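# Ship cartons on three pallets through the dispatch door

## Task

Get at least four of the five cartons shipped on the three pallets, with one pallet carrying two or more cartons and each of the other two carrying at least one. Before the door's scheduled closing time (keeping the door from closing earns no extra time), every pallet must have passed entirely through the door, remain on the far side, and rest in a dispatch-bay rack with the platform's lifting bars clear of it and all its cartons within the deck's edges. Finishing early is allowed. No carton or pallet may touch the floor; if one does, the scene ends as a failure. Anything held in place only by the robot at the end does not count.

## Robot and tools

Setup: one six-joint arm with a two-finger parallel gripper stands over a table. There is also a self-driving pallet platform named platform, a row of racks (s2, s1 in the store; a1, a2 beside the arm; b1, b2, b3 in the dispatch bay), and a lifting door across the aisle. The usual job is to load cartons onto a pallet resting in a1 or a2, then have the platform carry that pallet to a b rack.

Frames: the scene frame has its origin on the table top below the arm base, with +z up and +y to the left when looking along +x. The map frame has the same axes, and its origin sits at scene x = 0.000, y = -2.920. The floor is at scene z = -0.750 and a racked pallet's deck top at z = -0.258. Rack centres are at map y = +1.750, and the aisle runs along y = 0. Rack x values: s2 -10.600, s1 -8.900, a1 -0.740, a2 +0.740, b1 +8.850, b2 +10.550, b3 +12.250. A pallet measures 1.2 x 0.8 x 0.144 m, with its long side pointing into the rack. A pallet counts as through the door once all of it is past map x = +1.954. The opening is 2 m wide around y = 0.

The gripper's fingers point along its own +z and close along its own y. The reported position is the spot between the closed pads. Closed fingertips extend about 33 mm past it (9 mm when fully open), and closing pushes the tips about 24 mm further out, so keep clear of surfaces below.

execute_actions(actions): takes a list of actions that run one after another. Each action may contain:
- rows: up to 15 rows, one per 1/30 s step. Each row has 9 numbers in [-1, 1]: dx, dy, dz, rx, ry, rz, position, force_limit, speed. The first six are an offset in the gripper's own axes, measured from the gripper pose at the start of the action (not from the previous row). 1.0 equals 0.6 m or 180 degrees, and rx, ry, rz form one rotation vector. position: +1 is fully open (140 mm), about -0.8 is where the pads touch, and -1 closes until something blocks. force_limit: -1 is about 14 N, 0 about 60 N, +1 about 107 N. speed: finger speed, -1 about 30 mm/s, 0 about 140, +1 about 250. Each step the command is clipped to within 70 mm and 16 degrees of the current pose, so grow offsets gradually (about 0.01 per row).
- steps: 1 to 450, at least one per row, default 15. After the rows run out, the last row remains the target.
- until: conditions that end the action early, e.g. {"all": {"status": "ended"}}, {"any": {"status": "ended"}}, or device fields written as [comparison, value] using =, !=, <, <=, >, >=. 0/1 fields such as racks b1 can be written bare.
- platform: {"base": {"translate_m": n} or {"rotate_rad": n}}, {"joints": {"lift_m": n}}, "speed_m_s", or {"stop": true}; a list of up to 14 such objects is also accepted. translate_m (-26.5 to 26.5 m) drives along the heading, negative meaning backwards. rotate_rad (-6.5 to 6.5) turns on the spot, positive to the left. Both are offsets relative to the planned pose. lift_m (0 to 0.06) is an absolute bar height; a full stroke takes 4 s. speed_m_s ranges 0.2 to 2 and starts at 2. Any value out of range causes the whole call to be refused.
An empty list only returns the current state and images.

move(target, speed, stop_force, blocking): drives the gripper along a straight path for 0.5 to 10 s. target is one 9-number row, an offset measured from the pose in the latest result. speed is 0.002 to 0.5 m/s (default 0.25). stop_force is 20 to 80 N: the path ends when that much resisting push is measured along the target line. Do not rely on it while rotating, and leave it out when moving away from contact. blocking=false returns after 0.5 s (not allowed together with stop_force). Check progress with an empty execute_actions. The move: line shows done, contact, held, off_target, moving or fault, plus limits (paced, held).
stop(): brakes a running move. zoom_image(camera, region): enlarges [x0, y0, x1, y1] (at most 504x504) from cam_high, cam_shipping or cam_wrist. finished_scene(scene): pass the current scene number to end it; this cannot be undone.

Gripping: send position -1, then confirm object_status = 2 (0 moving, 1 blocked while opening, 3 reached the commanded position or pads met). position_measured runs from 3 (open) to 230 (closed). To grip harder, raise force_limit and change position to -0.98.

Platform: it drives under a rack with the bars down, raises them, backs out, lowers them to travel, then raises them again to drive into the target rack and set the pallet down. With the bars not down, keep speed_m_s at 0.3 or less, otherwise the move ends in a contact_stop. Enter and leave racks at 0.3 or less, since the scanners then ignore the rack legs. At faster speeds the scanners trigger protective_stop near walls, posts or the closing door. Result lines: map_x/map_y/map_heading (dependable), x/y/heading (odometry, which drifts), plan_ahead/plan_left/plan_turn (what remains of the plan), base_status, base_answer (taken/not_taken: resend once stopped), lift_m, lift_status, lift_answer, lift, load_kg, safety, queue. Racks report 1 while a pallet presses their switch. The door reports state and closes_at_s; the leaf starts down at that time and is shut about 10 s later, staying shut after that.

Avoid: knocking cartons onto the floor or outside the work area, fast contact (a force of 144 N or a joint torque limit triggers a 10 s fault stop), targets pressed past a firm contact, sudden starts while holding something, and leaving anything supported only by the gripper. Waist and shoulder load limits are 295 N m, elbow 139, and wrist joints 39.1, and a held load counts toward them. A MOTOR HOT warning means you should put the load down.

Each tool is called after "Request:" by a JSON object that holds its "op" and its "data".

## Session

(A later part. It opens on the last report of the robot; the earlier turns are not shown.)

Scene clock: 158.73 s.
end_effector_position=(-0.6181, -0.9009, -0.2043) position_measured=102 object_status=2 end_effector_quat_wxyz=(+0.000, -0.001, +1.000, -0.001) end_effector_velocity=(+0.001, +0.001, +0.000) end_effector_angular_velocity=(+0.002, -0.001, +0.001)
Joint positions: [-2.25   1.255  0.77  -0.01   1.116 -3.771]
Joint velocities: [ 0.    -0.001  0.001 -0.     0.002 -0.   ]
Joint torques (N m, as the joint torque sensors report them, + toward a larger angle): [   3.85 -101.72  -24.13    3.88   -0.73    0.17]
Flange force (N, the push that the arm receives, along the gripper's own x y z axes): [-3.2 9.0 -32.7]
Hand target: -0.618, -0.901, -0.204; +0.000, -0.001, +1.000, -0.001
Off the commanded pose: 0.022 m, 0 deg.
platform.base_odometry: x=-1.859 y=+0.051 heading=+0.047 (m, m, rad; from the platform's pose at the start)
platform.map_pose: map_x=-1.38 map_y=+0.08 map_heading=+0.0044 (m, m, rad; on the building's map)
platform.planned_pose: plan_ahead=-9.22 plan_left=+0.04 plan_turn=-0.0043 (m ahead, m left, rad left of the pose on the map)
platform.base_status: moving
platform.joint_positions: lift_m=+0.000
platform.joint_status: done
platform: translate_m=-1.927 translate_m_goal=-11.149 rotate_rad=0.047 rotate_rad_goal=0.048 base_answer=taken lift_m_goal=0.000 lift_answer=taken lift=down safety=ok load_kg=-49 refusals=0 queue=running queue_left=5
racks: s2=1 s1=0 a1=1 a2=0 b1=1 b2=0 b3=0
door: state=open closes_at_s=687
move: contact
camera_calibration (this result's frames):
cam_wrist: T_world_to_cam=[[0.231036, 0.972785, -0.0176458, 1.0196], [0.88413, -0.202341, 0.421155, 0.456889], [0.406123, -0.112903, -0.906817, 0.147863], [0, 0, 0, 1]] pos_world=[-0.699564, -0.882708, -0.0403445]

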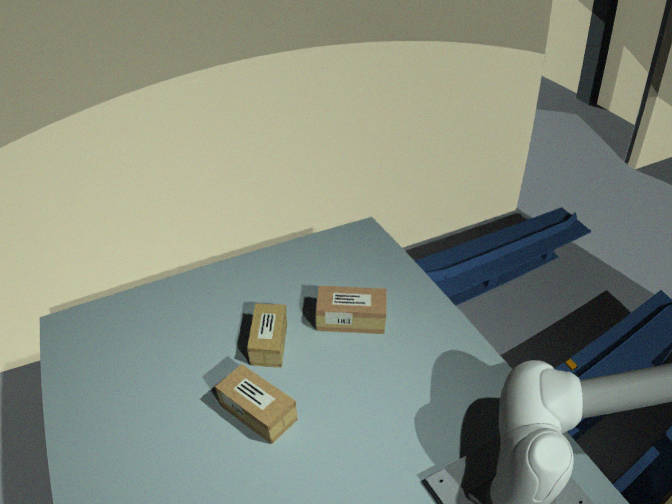

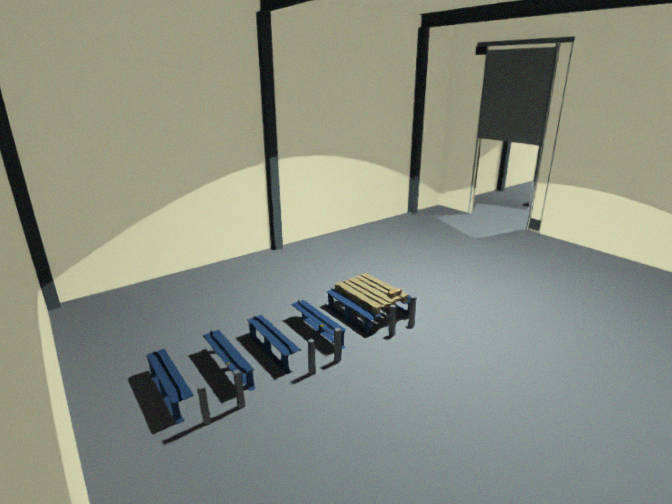

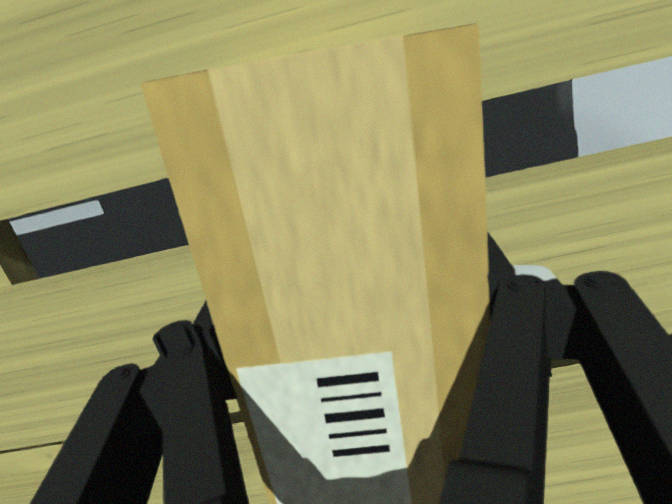

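Request:
{"op": "execute_actions", "data": {"actions": [{"rows":[[0,0,-0.002,0,0,0,1,0,0]],"steps":16}]}}

Request:
{"op": "move", "data": {"target": [0,0,-0.34,0,0,0,1,0,0], "speed": 0.4}}

Request:
{"op": "move", "data": {"target": [-0.983,0.3,-0.417,0,0,0,1,0,0], "speed": 0.4}}

Request:
{"op": "move", "data": {"target": [-0.883,0.567,0,0,0,0,1,0,0], "speed": 0.4}}

Request:
{"op": "move", "data": {"target": [-0.509,0.7245,0.075,0,0,-0.333,1,0,0], "speed": 0.4}}

Scene clock: 163.97 s.
end_effector_position=(-0.6181, -0.9009, -0.2031) position_measured=3 object_status=0 end_effector_quat_wxyz=(+0.000, -0.001, +1.000, -0.001) end_effector_velocity=(-0.000, -0.001, +0.002) end_effector_angular_velocity=(-0.001, +0.001, +0.001)
Joint positions: [-2.25   1.254  0.77  -0.01   1.117 -3.771]
Joint velocities: [ 0.    -0.002  0.    -0.    -0.    -0.   ]
Joint torques (N m, as the joint torque sensors report them, + toward a larger angle): [   3.41 -135.39  -38.34    4.01    0.02   -0.14]
Flange force (N, the push that the arm receives, along the gripper's own x y z axes): [-2.1 4.8 -1.1]
Hand target: -0.618, -0.901, -0.203; +0.000, -0.001, +1.000, -0.001
Off the commanded pose: 0.000 m, 0 deg.
platform.base_odometry: x=-10.312 y=-0.328 heading=+0.044 (m, m, rad; from the platform's pose at the start)
platform.map_pose: map_x=-9.81 map_y=+0.08 map_heading=+0.0000 (m, m, rad; on the building's map)
platform.planned_pose: plan_ahead=-0.79 plan_left=+0.00 plan_turn=+0.0000 (m ahead, m left, rad left of the pose on the map)
platform.base_status: moving
platform.joint_positions: lift_m=+0.000
platform.joint_status: done
platform: translate_m=-10.349 translate_m_goal=-11.149 rotate_rad=0.044 rotate_rad_goal=0.045 base_answer=taken lift_m_goal=0.000 lift_answer=taken lift=down safety=ok load_kg=-49 refusals=0 queue=running queue_left=5
racks: s2=1 s1=0 a1=1 a2=0 b1=1 b2=0 b3=0
door: state=open closes_at_s=687
camera_calibration (this result's frames):
cam_wrist: T_world_to_cam=[[0.231026, 0.972788, -0.0176009, 1.01961], [0.884122, -0.202348, 0.421168, 0.456374], [0.406146, -0.112862, -0.906812, 0.148961], [0, 0, 0, 1]] pos_world=[-0.699545, -0.882702, -0.0391844]

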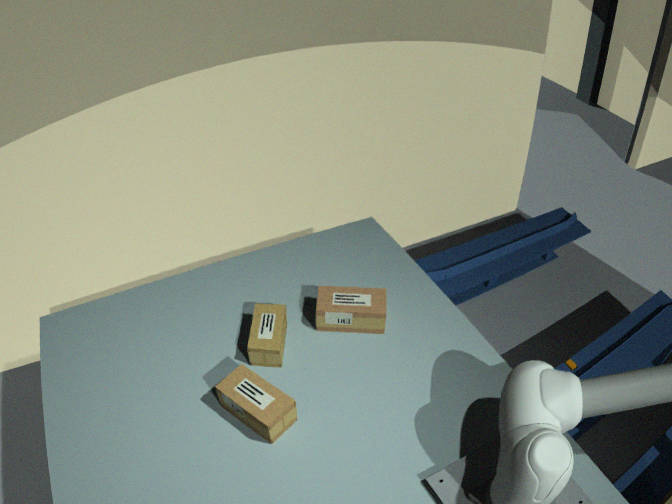

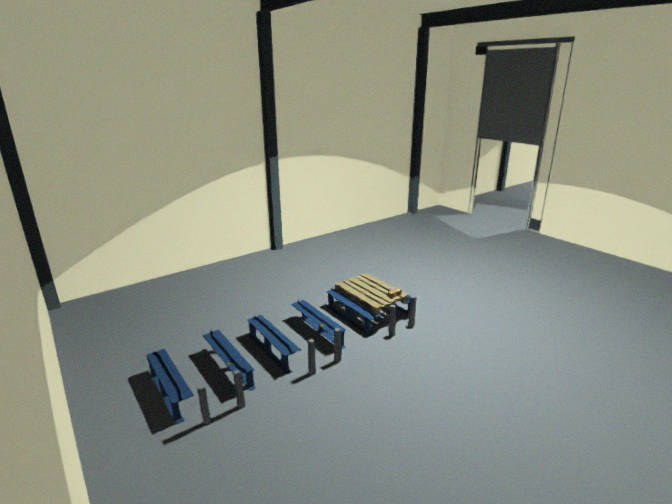

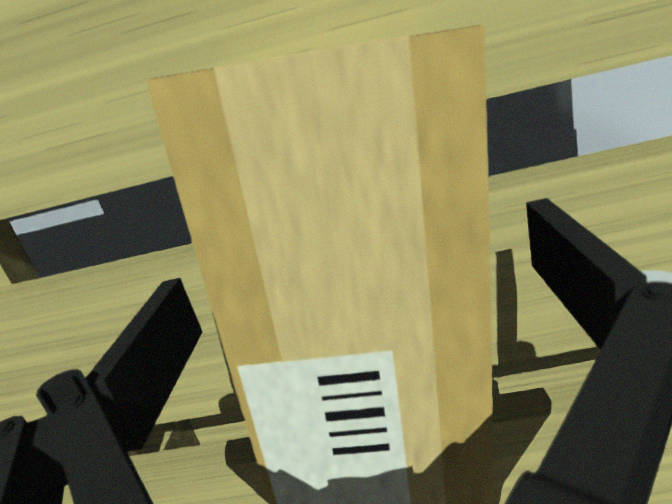

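Scene clock: 164.93 s.
end_effector_position=(-0.6181, -0.9005, +0.0010) position_measured=3 object_status=3 end_effector_quat_wxyz=(+0.000, -0.001, +1.000, -0.001) end_effector_velocity=(+0.000, +0.001, -0.002) end_effector_angular_velocity=(+0.003, -0.002, -0.001)
Joint positions: [-2.248  1.088  0.727 -0.009  1.326 -3.771]
Joint velocities: [ 0.     0.002  0.    -0.     0.001  0.001]
Joint torques (N m, as the joint torque sensors report them, + toward a larger angle): [   3.22 -129.51  -40.39    4.23   -0.05   -0.17]
Flange force (N, the push that the arm receives, along the gripper's own x y z axes): [-1.6 5.2 -0.6]
Hand target: -0.618, -0.900, +0.001; +0.000, -0.001, +1.000, -0.001
Off the commanded pose: 0.000 m, 0 deg.
platform.base_odometry: x=-10.895 y=-0.353 heading=+0.045 (m, m, rad; from the platform's pose at the start)
platform.map_pose: map_x=-10.38 map_y=+0.08 map_heading=+0.0000 (m, m, rad; on the building's map)
platform.planned_pose: plan_ahead=-0.22 plan_left=+0.00 plan_turn=+0.0000 (m ahead, m left, rad left of the pose on the map)
platform.base_status: moving
platform.joint_positions: lift_m=+0.000
platform.joint_status: done
platform: translate_m=-10.920 translate_m_goal=-11.149 rotate_rad=0.045 rotate_rad_goal=0.046 base_answer=taken lift_m_goal=0.000 lift_answer=taken lift=down safety=ok load_kg=-49 refusals=0 queue=running queue_left=5
racks: s2=1 s1=0 a1=1 a2=0 b1=1 b2=0 b3=0
door: state=open closes_at_s=687
move: done
camera_calibration (this result's frames):
cam_wrist: T_world_to_cam=[[0.231, 0.972791, -0.01781, 1.02278], [0.88414, -0.202238, 0.421183, 0.370547], [0.406121, -0.11304, -0.906801, 0.333933], [0, 0, 0, 1]] pos_world=[-0.699494, -0.882261, 0.164958]

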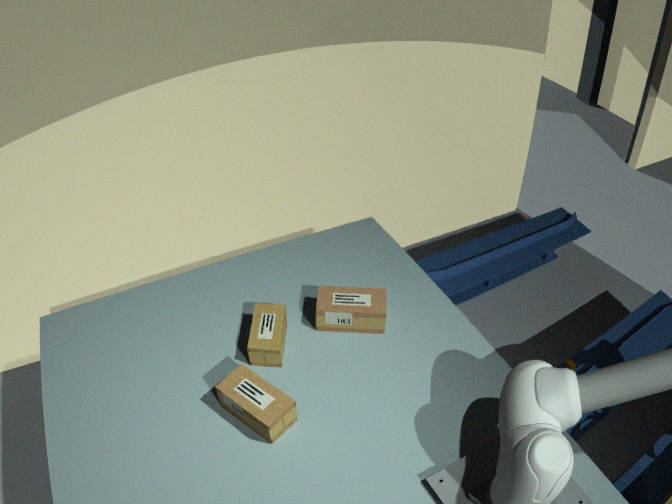

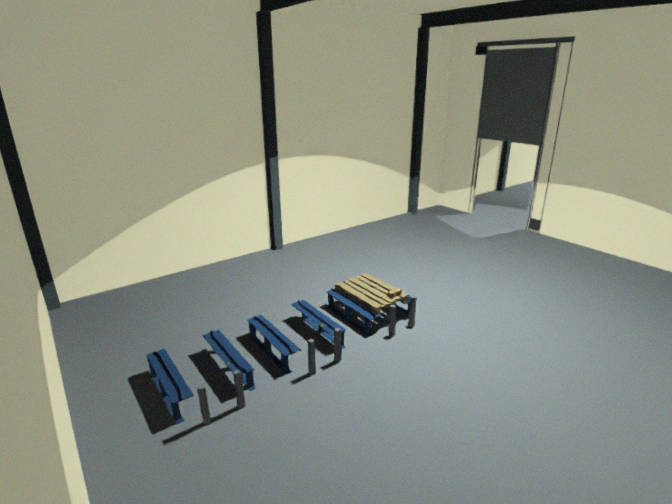

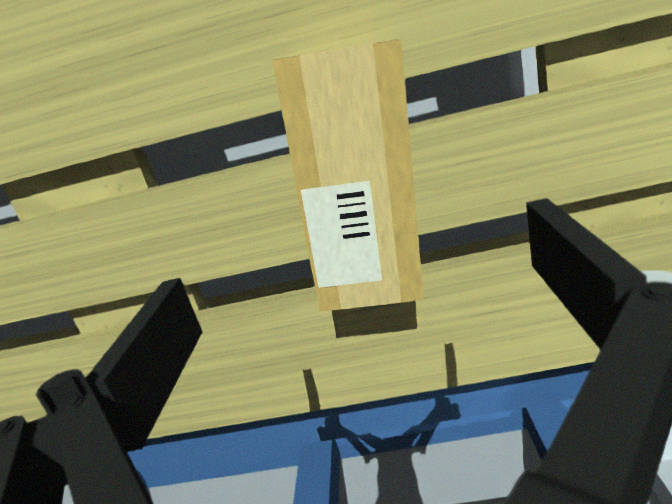

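Scene clock: 167.03 s.
end_effector_position=(-0.0285, -0.7191, +0.2505) position_measured=3 object_status=3 end_effector_quat_wxyz=(+0.000, -0.000, +1.000, -0.001) end_effector_velocity=(-0.001, -0.001, +0.001) end_effector_angular_velocity=(-0.002, -0.002, -0.003)
Joint positions: [-1.699  0.322  1.595 -0.008  1.229 -3.222]
Joint velocities: [-0.002 -0.    -0.002  0.002  0.    -0.   ]
Joint torques (N m, as the joint torque sensors report them, + toward a larger angle): [  2.51 -72.45 -39.74   4.21  -0.15  -0.26]
Flange force (N, the push that the arm receives, along the gripper's own x y z axes): [2.9 -0.4 0.1]
Hand target: -0.028, -0.719, +0.250; +0.000, -0.001, +1.000, -0.001
Off the commanded pose: 0.000 m, 0 deg.
platform.base_odometry: x=-11.129 y=-0.364 heading=+0.179 (m, m, rad; from the platform's pose at the start)
platform.map_pose: map_x=-10.60 map_y=+0.08 map_heading=+0.1484 (m, m, rad; on the building's map)
platform.planned_pose: plan_ahead=+0.00 plan_left=+0.00 plan_turn=+1.4225 (m ahead, m left, rad left of the pose on the map)
platform.base_status: moving
platform.joint_positions: lift_m=+0.006
platform.joint_status: moving
platform: translate_m=-11.140 translate_m_goal=-11.139 rotate_rad=0.196 rotate_rad_goal=1.616 base_answer=taken lift_m_goal=0.025 lift_answer=taken lift=between safety=ok load_kg=4 refusals=0 queue=running queue_left=4
racks: s2=1 s1=0 a1=1 a2=0 b1=1 b2=0 b3=0
door: state=open closes_at_s=687
move: done
camera_calibration (this result's frames):
cam_wrist: T_world_to_cam=[[0.231115, 0.972764, -0.0177558, 0.714577], [0.88399, -0.202331, 0.421455, -0.219209], [0.406384, -0.113101, -0.906675, 0.341157], [0, 0, 0, 1]] pos_world=[-0.110012, -0.700882, 0.414393]

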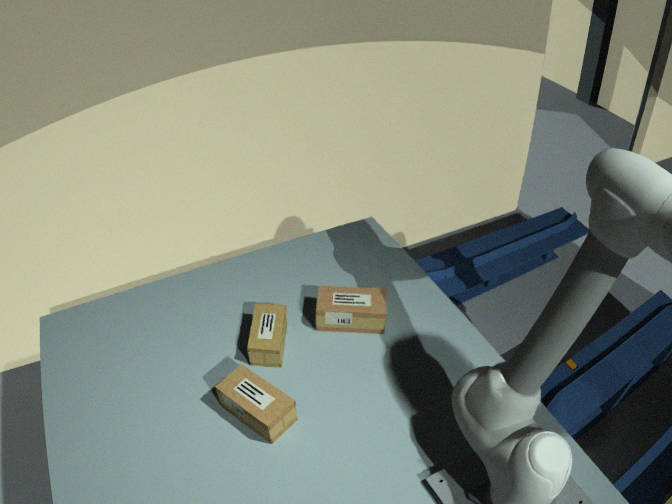

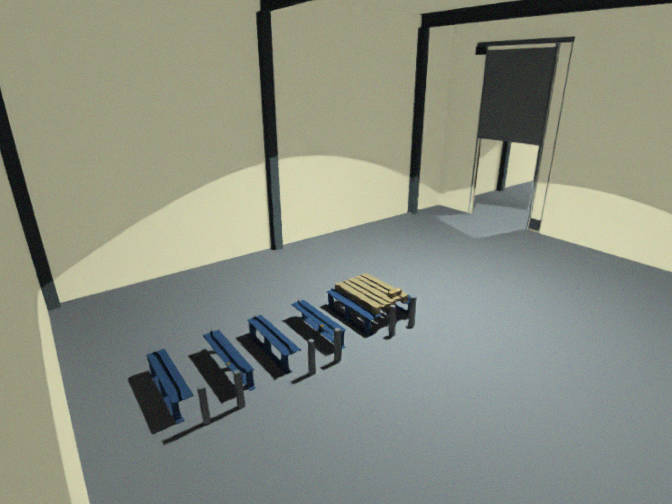

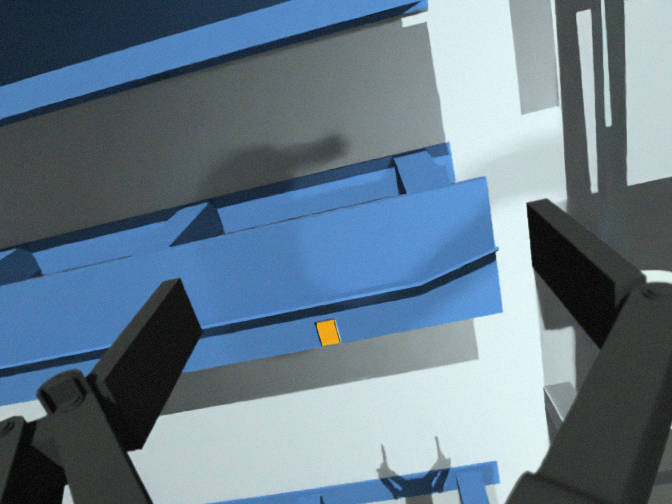

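Scene clock: 169.07 s.
end_effector_position=(+0.5004, -0.3789, +0.2498) position_measured=3 object_status=3 end_effector_quat_wxyz=(+0.000, -0.000, +1.000, -0.001) end_effector_velocity=(+0.000, +0.000, -0.000) end_effector_angular_velocity=(+0.001, +0.001, +0.000)
Joint positions: [-0.75   0.187  1.775 -0.     1.189 -2.275]
Joint velocities: [ 0.001  0.001 -0.    -0.     0.001  0.   ]
Joint torques (N m, as the joint torque sensors report them, + toward a larger angle): [  0.12 -55.99 -39.24   4.2    0.07  -0.37]
Flange force (N, the push that the arm receives, along the gripper's own x y z axes): [2.0 1.4 0.2]
Hand target: +0.500, -0.379, +0.250; +0.000, -0.000, +1.000, -0.001
Off the commanded pose: 0.001 m, 0 deg.
platform.base_odometry: x=-11.128 y=-0.364 heading=+1.197 (m, m, rad; from the platform's pose at the start)
platform.map_pose: map_x=-10.60 map_y=+0.08 map_heading=+1.1694 (m, m, rad; on the building's map)
platform.planned_pose: plan_ahead=+0.00 plan_left=+0.00 plan_turn=+0.4015 (m ahead, m left, rad left of the pose on the map)
platform.base_status: moving
platform.joint_positions: lift_m=+0.025
platform.joint_status: done
platform: translate_m=-11.139 translate_m_goal=-11.139 rotate_rad=1.214 rotate_rad_goal=1.616 base_answer=taken lift_m_goal=0.025 lift_answer=taken lift=between safety=ok load_kg=0 refusals=0 queue=running queue_left=4
racks: s2=1 s1=0 a1=1 a2=0 b1=1 b2=0 b3=0
door: state=open closes_at_s=687
move: done
camera_calibration (this result's frames):
cam_wrist: T_world_to_cam=[[0.231201, 0.972752, -0.0173058, 0.261228], [0.883834, -0.202565, 0.421669, -0.617729], [0.406673, -0.112786, -0.906585, 0.163967], [0, 0, 0, 1]] pos_world=[0.418893, -0.360747, 0.413648]

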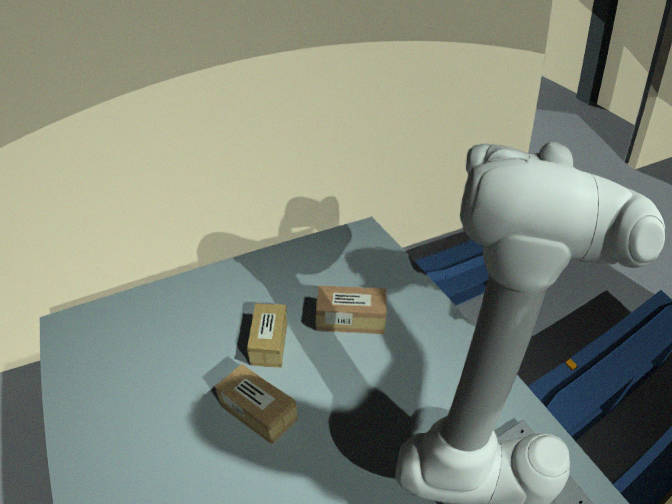

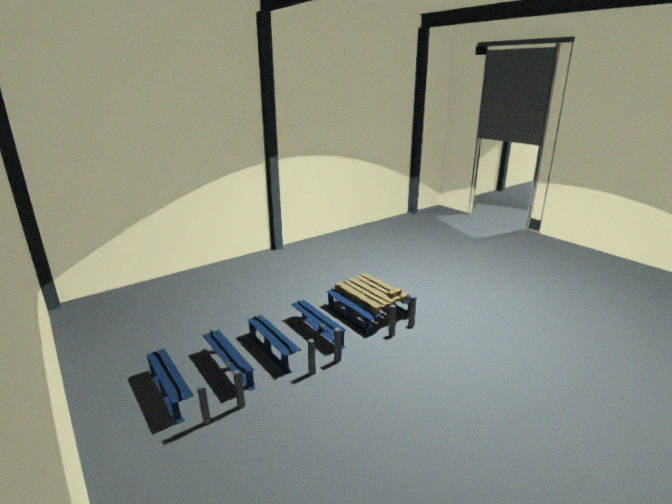

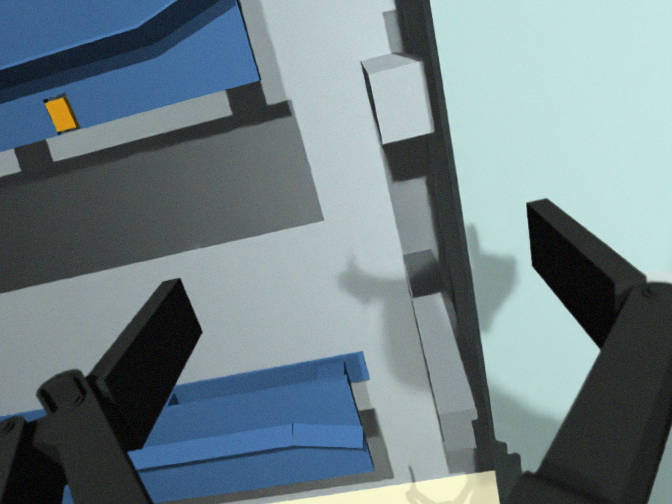

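Scene clock: 170.83 s.
end_effector_position=(+0.8055, +0.0552, +0.2042) position_measured=3 object_status=3 end_effector_quat_wxyz=(-0.000, -0.500, +0.866, -0.001) end_effector_velocity=(+0.000, +0.000, +0.001) end_effector_angular_velocity=(-0.001, -0.001, +0.001)
Joint positions: [-0.025  0.482  1.451  0.006  1.216 -2.598]
Joint velocities: [ 0.001 -0.001 -0.001 -0.001  0.    -0.   ]
Joint torques (N m, as the joint torque sensors report them, + toward a larger angle): [  0.   -85.45 -39.11   4.11   0.06  -0.02]
Flange force (N, the push that the arm receives, along the gripper's own x y z axes): [1.8 1.0 -0.6]
Hand target: +0.806, +0.055, +0.204; -0.000, -0.500, +0.866, -0.001
Off the commanded pose: 0.001 m, 0 deg.
platform.base_odometry: x=-11.131 y=-0.294 heading=+1.616 (m, m, rad; from the platform's pose at the start)
platform.map_pose: map_x=-10.60 map_y=+0.15 map_heading=+1.5708 (m, m, rad; on the building's map)
platform.planned_pose: plan_ahead=+1.60 plan_left=+0.00 plan_turn=+0.0000 (m ahead, m left, rad left of the pose on the map)
platform.base_status: moving
platform.joint_positions: lift_m=+0.025
platform.joint_status: done
platform: translate_m=-11.062 translate_m_goal=-9.469 rotate_rad=1.616 rotate_rad_goal=1.615 base_answer=taken lift_m_goal=0.025 lift_answer=taken lift=between safety=ok load_kg=0 refusals=0 queue=running queue_left=3
racks: s2=1 s1=0 a1=1 a2=0 b1=1 b2=0 b3=0
door: state=open closes_at_s=687
move: done
camera_calibration (this result's frames):
cam_wrist: T_world_to_cam=[[-0.726105, 0.687371, -0.0170879, 0.554405], [0.618697, 0.663999, 0.419904, -0.614186], [0.299977, 0.294322, -0.907407, 0.111212], [0, 0, 0, 1]] pos_world=[0.74919, -0.0059954, 0.368288]

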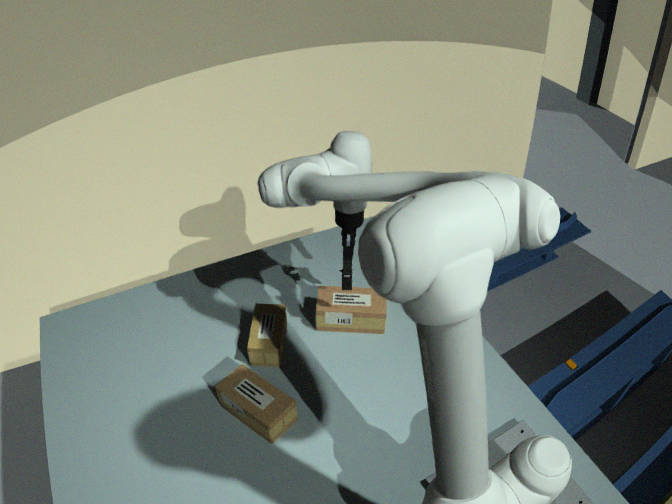

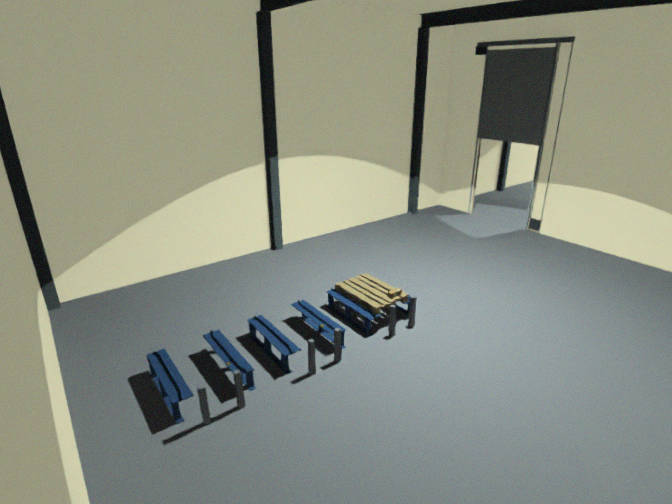

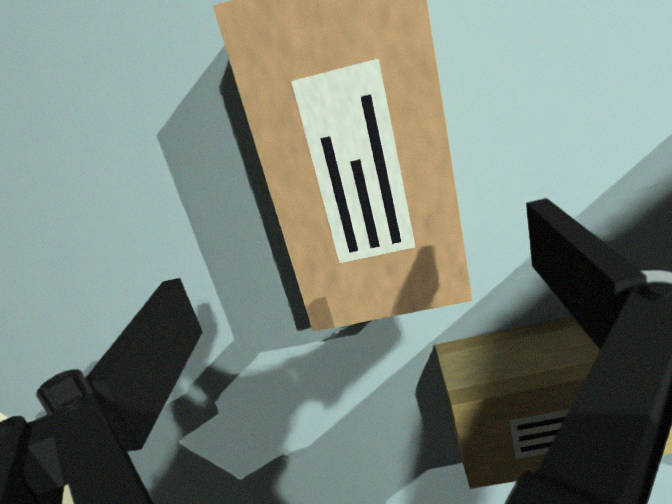

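Request:
{"op": "execute_actions", "data": {"actions": []}}

Scene clock: 180.00 s.
end_effector_position=(+0.8055, +0.0553, +0.2042) position_measured=3 object_status=3 end_effector_quat_wxyz=(-0.000, -0.500, +0.866, -0.001) end_effector_velocity=(+0.000, +0.001, -0.000) end_effector_angular_velocity=(+0.001, +0.000, -0.000)
Joint positions: [-0.025  0.482  1.451  0.006  1.216 -2.598]
Joint velocities: [ 0.     0.    -0.     0.001 -0.     0.   ]
Joint torques (N m, as the joint torque sensors report them, + toward a larger angle): [ -0.08 -85.94 -40.28   4.19   0.    -0.34]
Flange force (N, the push that the arm receives, along the gripper's own x y z axes): [2.4 2.5 1.0]
Hand target: +0.806, +0.055, +0.204; -0.000, -0.500, +0.866, -0.001
Off the commanded pose: 0.001 m, 0 deg.
platform.base_odometry: x=-11.197 y=+1.182 heading=+1.618 (m, m, rad; from the platform's pose at the start)
platform.map_pose: map_x=-10.60 map_y=+1.62 map_heading=+1.5708 (m, m, rad; on the building's map)
platform.planned_pose: plan_ahead=-1.54 plan_left=+0.00 plan_turn=+0.0000 (m ahead, m left, rad left of the pose on the map)
platform.base_status: moving
platform.joint_positions: lift_m=+0.060
platform.joint_status: done
platform: translate_m=-9.602 translate_m_goal=-11.139 rotate_rad=1.618 rotate_rad_goal=1.619 base_answer=taken lift_m_goal=0.060 lift_answer=taken lift=up safety=ok load_kg=21 refusals=0 queue=running queue_left=1
racks: s2=0 s1=0 a1=1 a2=0 b1=1 b2=0 b3=0
door: state=open closes_at_s=687
camera_calibration (this result's frames):
cam_wrist: T_world_to_cam=[[-0.726137, 0.687339, -0.0170563, 0.554416], [0.61868, 0.664022, 0.419891, -0.614189], [0.299933, 0.294346, -0.907414, 0.1112], [0, 0, 0, 1]] pos_world=[0.749216, -0.00596767, 0.368253]

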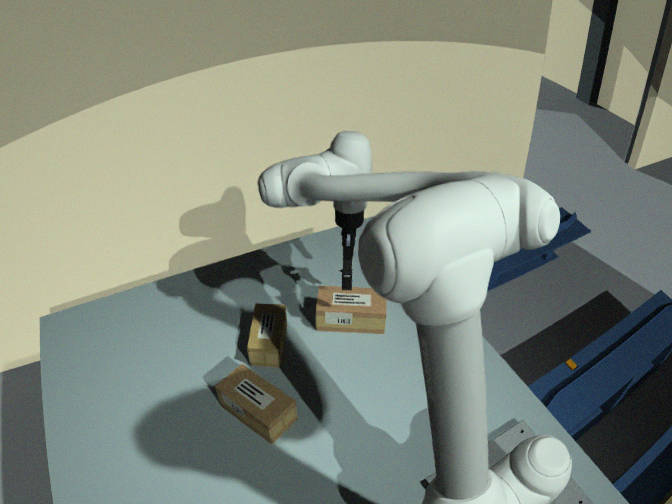

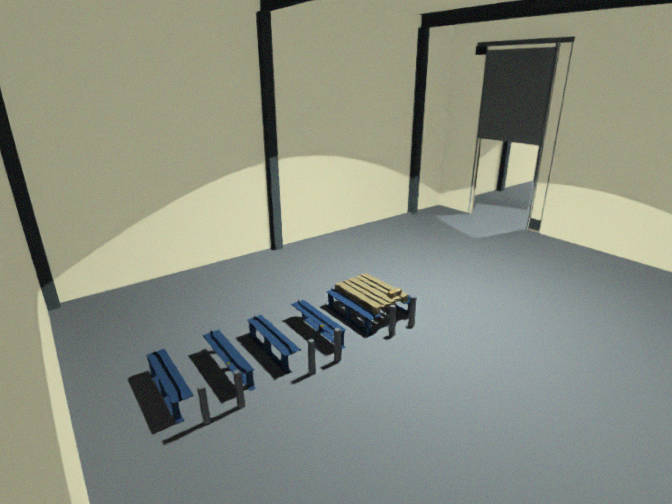

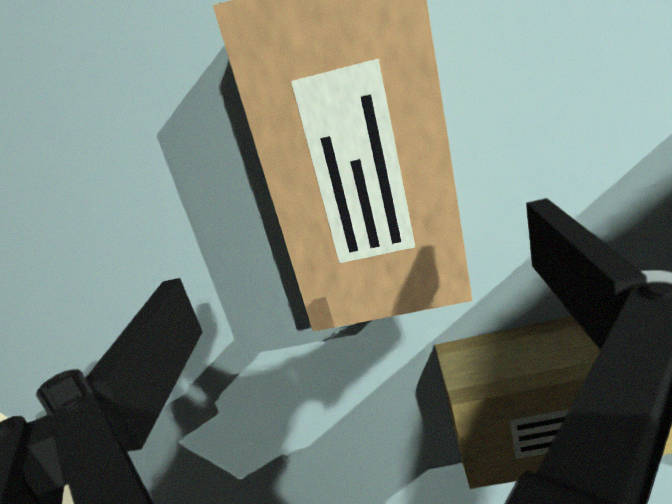

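Request:
{"op": "move", "data": {"target": [0.033,0.025,0.1,0,0,0,1,0,0], "speed": 0.2}}

Request:
{"op": "move", "data": {"target": [0,0,0.15,0,0,0,1,0,0], "speed": 0.15}}

Request:
{"op": "execute_actions", "data": {"actions": [{"rows":[[0,0,0,0,0,0,-1,0.2,0]],"steps":20}]}}

Scene clock: 185.13 s.
end_effector_position=(+0.7827, +0.0455, +0.1442) position_measured=3 object_status=3 end_effector_quat_wxyz=(-0.000, -0.500, +0.866, -0.001) end_effector_velocity=(-0.000, -0.000, -0.000) end_effector_angular_velocity=(-0.001, -0.000, +0.002)
Joint positions: [-0.036  0.486  1.562  0.007  1.101 -2.61 ]
Joint velocities: [ 0.    -0.     0.    -0.002 -0.    -0.001]
Joint torques (N m, as the joint torque sensors report them, + toward a larger angle): [  0.15 -84.34 -37.43   4.06   0.12  -0.25]
Flange force (N, the push that the arm receives, along the gripper's own x y z axes): [1.6 0.8 -0.3]
Hand target: +0.783, +0.046, +0.144; -0.000, -0.500, +0.866, -0.001
Off the commanded pose: 0.000 m, 0 deg.
platform.base_odometry: x=-11.128 y=-0.330 heading=+1.615 (m, m, rad; from the platform's pose at the start)
platform.map_pose: map_x=-10.60 map_y=+0.11 map_heading=+1.5708 (m, m, rad; on the building's map)
platform.planned_pose: plan_ahead=-0.03 plan_left=+0.00 plan_turn=+0.0000 (m ahead, m left, rad left of the pose on the map)
platform.base_status: moving
platform.joint_positions: lift_m=+0.060
platform.joint_status: done
platform: translate_m=-11.111 translate_m_goal=-11.139 rotate_rad=1.615 rotate_rad_goal=1.614 base_answer=taken lift_m_goal=0.060 lift_answer=taken lift=up safety=ok load_kg=20 refusals=0 queue=running queue_left=1
racks: s2=0 s1=0 a1=1 a2=0 b1=1 b2=0 b3=0
door: state=open closes_at_s=687
move: done
camera_calibration (this result's frames):
cam_wrist: T_world_to_cam=[[-0.726115, 0.687363, -0.0170275, 0.543446], [0.618715, 0.663999, 0.419877, -0.568402], [0.299914, 0.294344, -0.907421, 0.0664895], [0, 0, 0, 1]] pos_world=[0.726342, -0.0156968, 0.308247]

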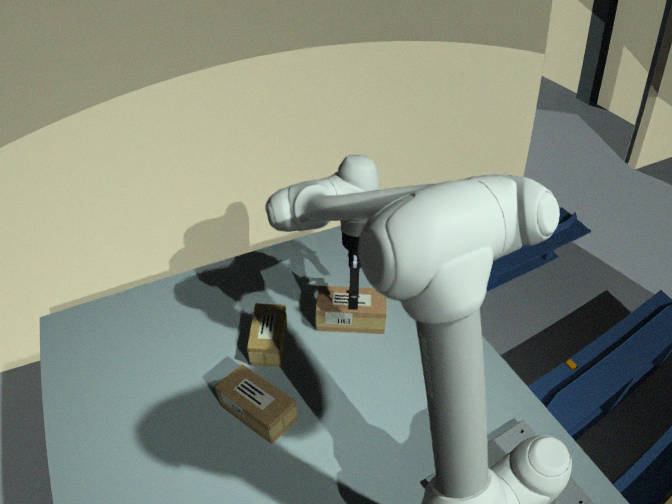

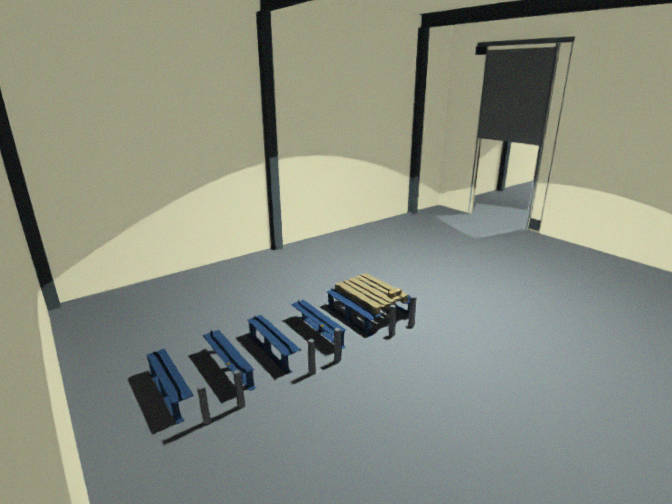

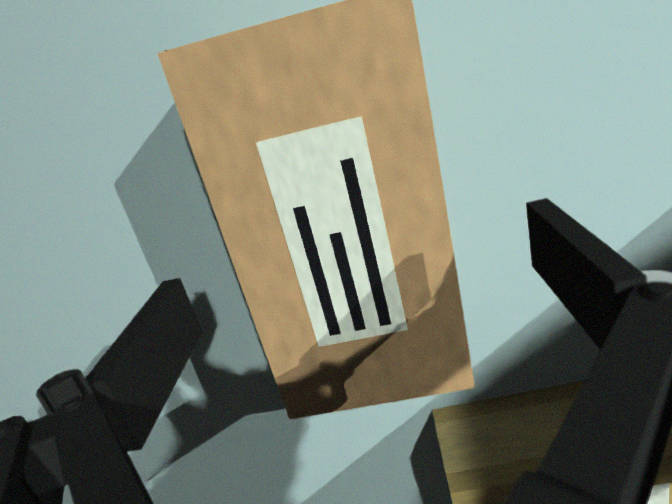

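Scene clock: 186.07 s.
end_effector_position=(+0.7827, +0.0454, +0.0543) position_measured=3 object_status=3 end_effector_quat_wxyz=(-0.000, -0.500, +0.866, -0.001) end_effector_velocity=(+0.000, +0.000, -0.000) end_effector_angular_velocity=(-0.000, -0.000, +0.000)
Joint positions: [-0.035  0.56   1.627  0.007  0.961 -2.611]
Joint velocities: [ 0.001  0.001  0.    -0.    -0.001  0.001]
Joint torques (N m, as the joint torque sensors report them, + toward a larger angle): [ -0.05 -87.99 -34.85   3.69   0.08  -0.32]
Flange force (N, the push that the arm receives, along the gripper's own x y z axes): [1.5 1.7 0.3]
Hand target: +0.783, +0.045, +0.054; -0.000, -0.500, +0.866, -0.001
Off the commanded pose: 0.000 m, 0 deg.
platform.base_odometry: x=-11.127 y=-0.364 heading=+1.529 (m, m, rad; from the platform's pose at the start)
platform.map_pose: map_x=-10.60 map_y=+0.08 map_heading=+1.4704 (m, m, rad; on the building's map)
platform.planned_pose: plan_ahead=+0.00 plan_left=+0.00 plan_turn=-1.4704 (m ahead, m left, rad left of the pose on the map)
platform.base_status: moving
platform.joint_positions: lift_m=+0.056
platform.joint_status: moving
platform: translate_m=-11.140 translate_m_goal=-11.139 rotate_rad=1.515 rotate_rad_goal=0.045 base_answer=taken lift_m_goal=0.000 lift_answer=taken lift=between safety=ok load_kg=-14 refusals=0 queue=running queue_left=0
racks: s2=0 s1=0 a1=1 a2=0 b1=1 b2=0 b3=0
door: state=open closes_at_s=687
move: done
camera_calibration (this result's frames):
cam_wrist: T_world_to_cam=[[-0.726086, 0.687393, -0.0170217, 0.542033], [0.618743, 0.66397, 0.419882, -0.530573], [0.299926, 0.294338, -0.907419, -0.0150893], [0, 0, 0, 1]] pos_world=[0.726377, -0.0158639, 0.218312]

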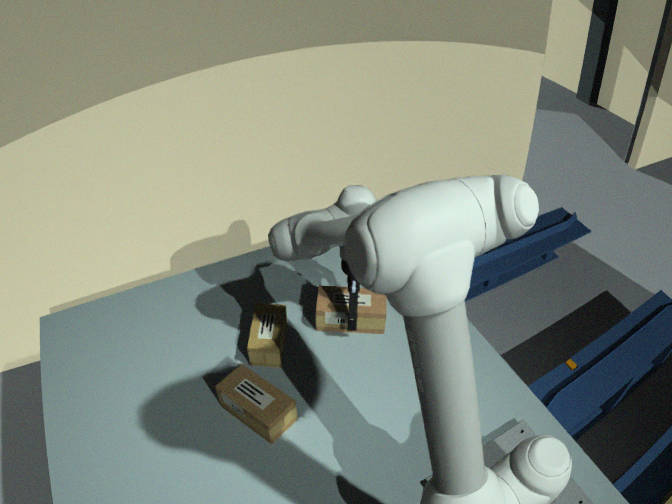

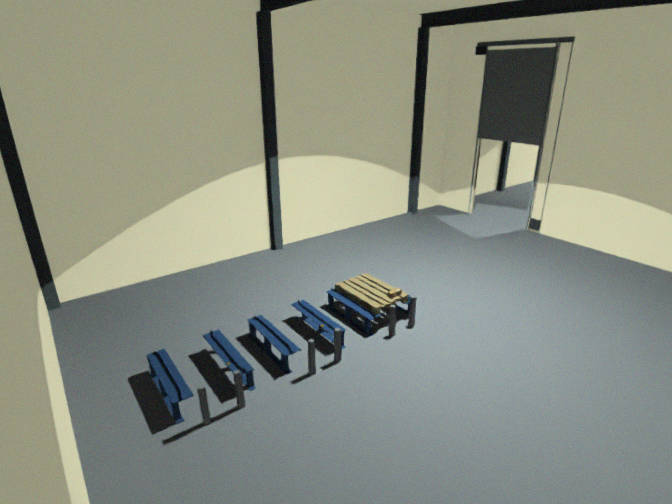

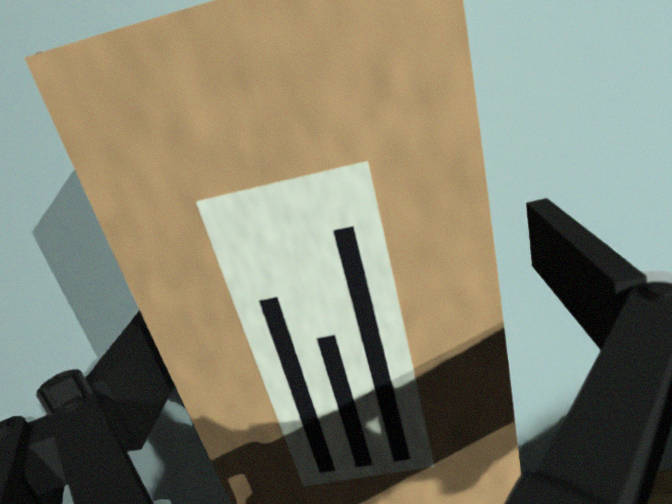

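Scene clock: 186.73 s.
end_effector_position=(+0.7827, +0.0454, +0.0543) position_measured=62 object_status=2 end_effector_quat_wxyz=(-0.000, -0.500, +0.866, -0.001) end_effector_velocity=(-0.000, +0.001, +0.000) end_effector_angular_velocity=(+0.002, -0.000, +0.000)
Joint positions: [-0.035  0.56   1.627  0.007  0.961 -2.611]
Joint velocities: [ 0.001 -0.    -0.     0.002  0.    -0.   ]
Joint torques (N m, as the joint torque sensors report them, + toward a larger angle): [ -0.95 -76.33 -27.79   3.33   0.22  -0.42]
Flange force (N, the push that the arm receives, along the gripper's own x y z axes): [0.1 2.3 -14.9]
Hand target: +0.783, +0.045, +0.054; -0.000, -0.500, +0.866, -0.001
Off the commanded pose: 0.000 m, 0 deg.
platform.base_odometry: x=-11.127 y=-0.364 heading=+1.197 (m, m, rad; from the platform's pose at the start)
platform.map_pose: map_x=-10.60 map_y=+0.08 map_heading=+1.1388 (m, m, rad; on the building's map)
platform.planned_pose: plan_ahead=+0.00 plan_left=+0.00 plan_turn=-1.1388 (m ahead, m left, rad left of the pose on the map)
platform.base_status: moving
platform.joint_positions: lift_m=+0.045
platform.joint_status: moving
platform: translate_m=-11.140 translate_m_goal=-11.139 rotate_rad=1.180 rotate_rad_goal=0.045 base_answer=taken lift_m_goal=0.000 lift_answer=taken lift=between safety=ok load_kg=-13 refusals=0 queue=running queue_left=0
racks: s2=0 s1=0 a1=1 a2=0 b1=1 b2=0 b3=0
door: state=open closes_at_s=687
camera_calibration (this result's frames):
cam_wrist: T_world_to_cam=[[-0.726087, 0.687392, -0.017029, 0.542034], [0.61873, 0.663963, 0.419912, -0.530588], [0.299951, 0.294357, -0.907405, -0.0151117], [0, 0, 0, 1]] pos_world=[0.726388, -0.0158511, 0.218319]

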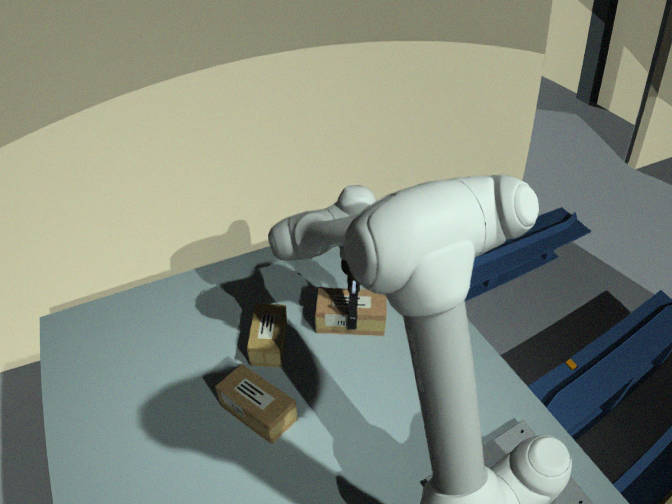

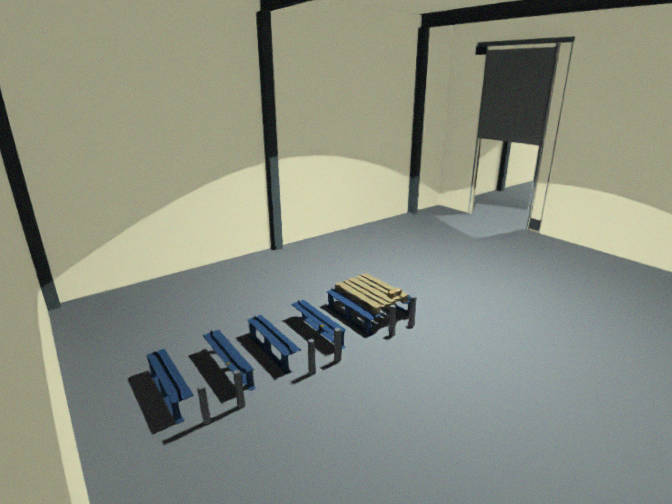

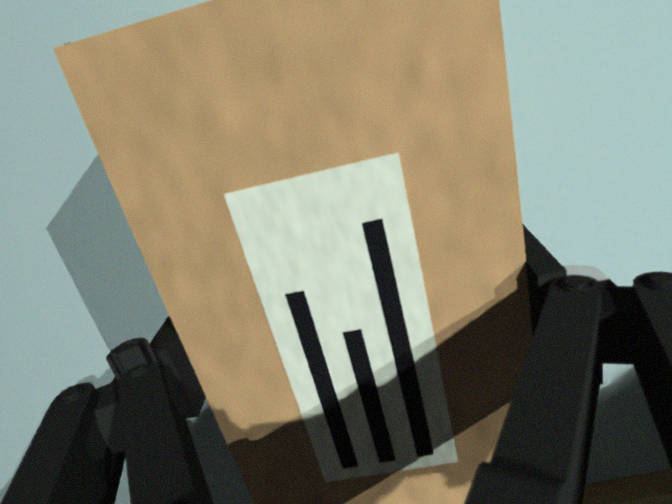

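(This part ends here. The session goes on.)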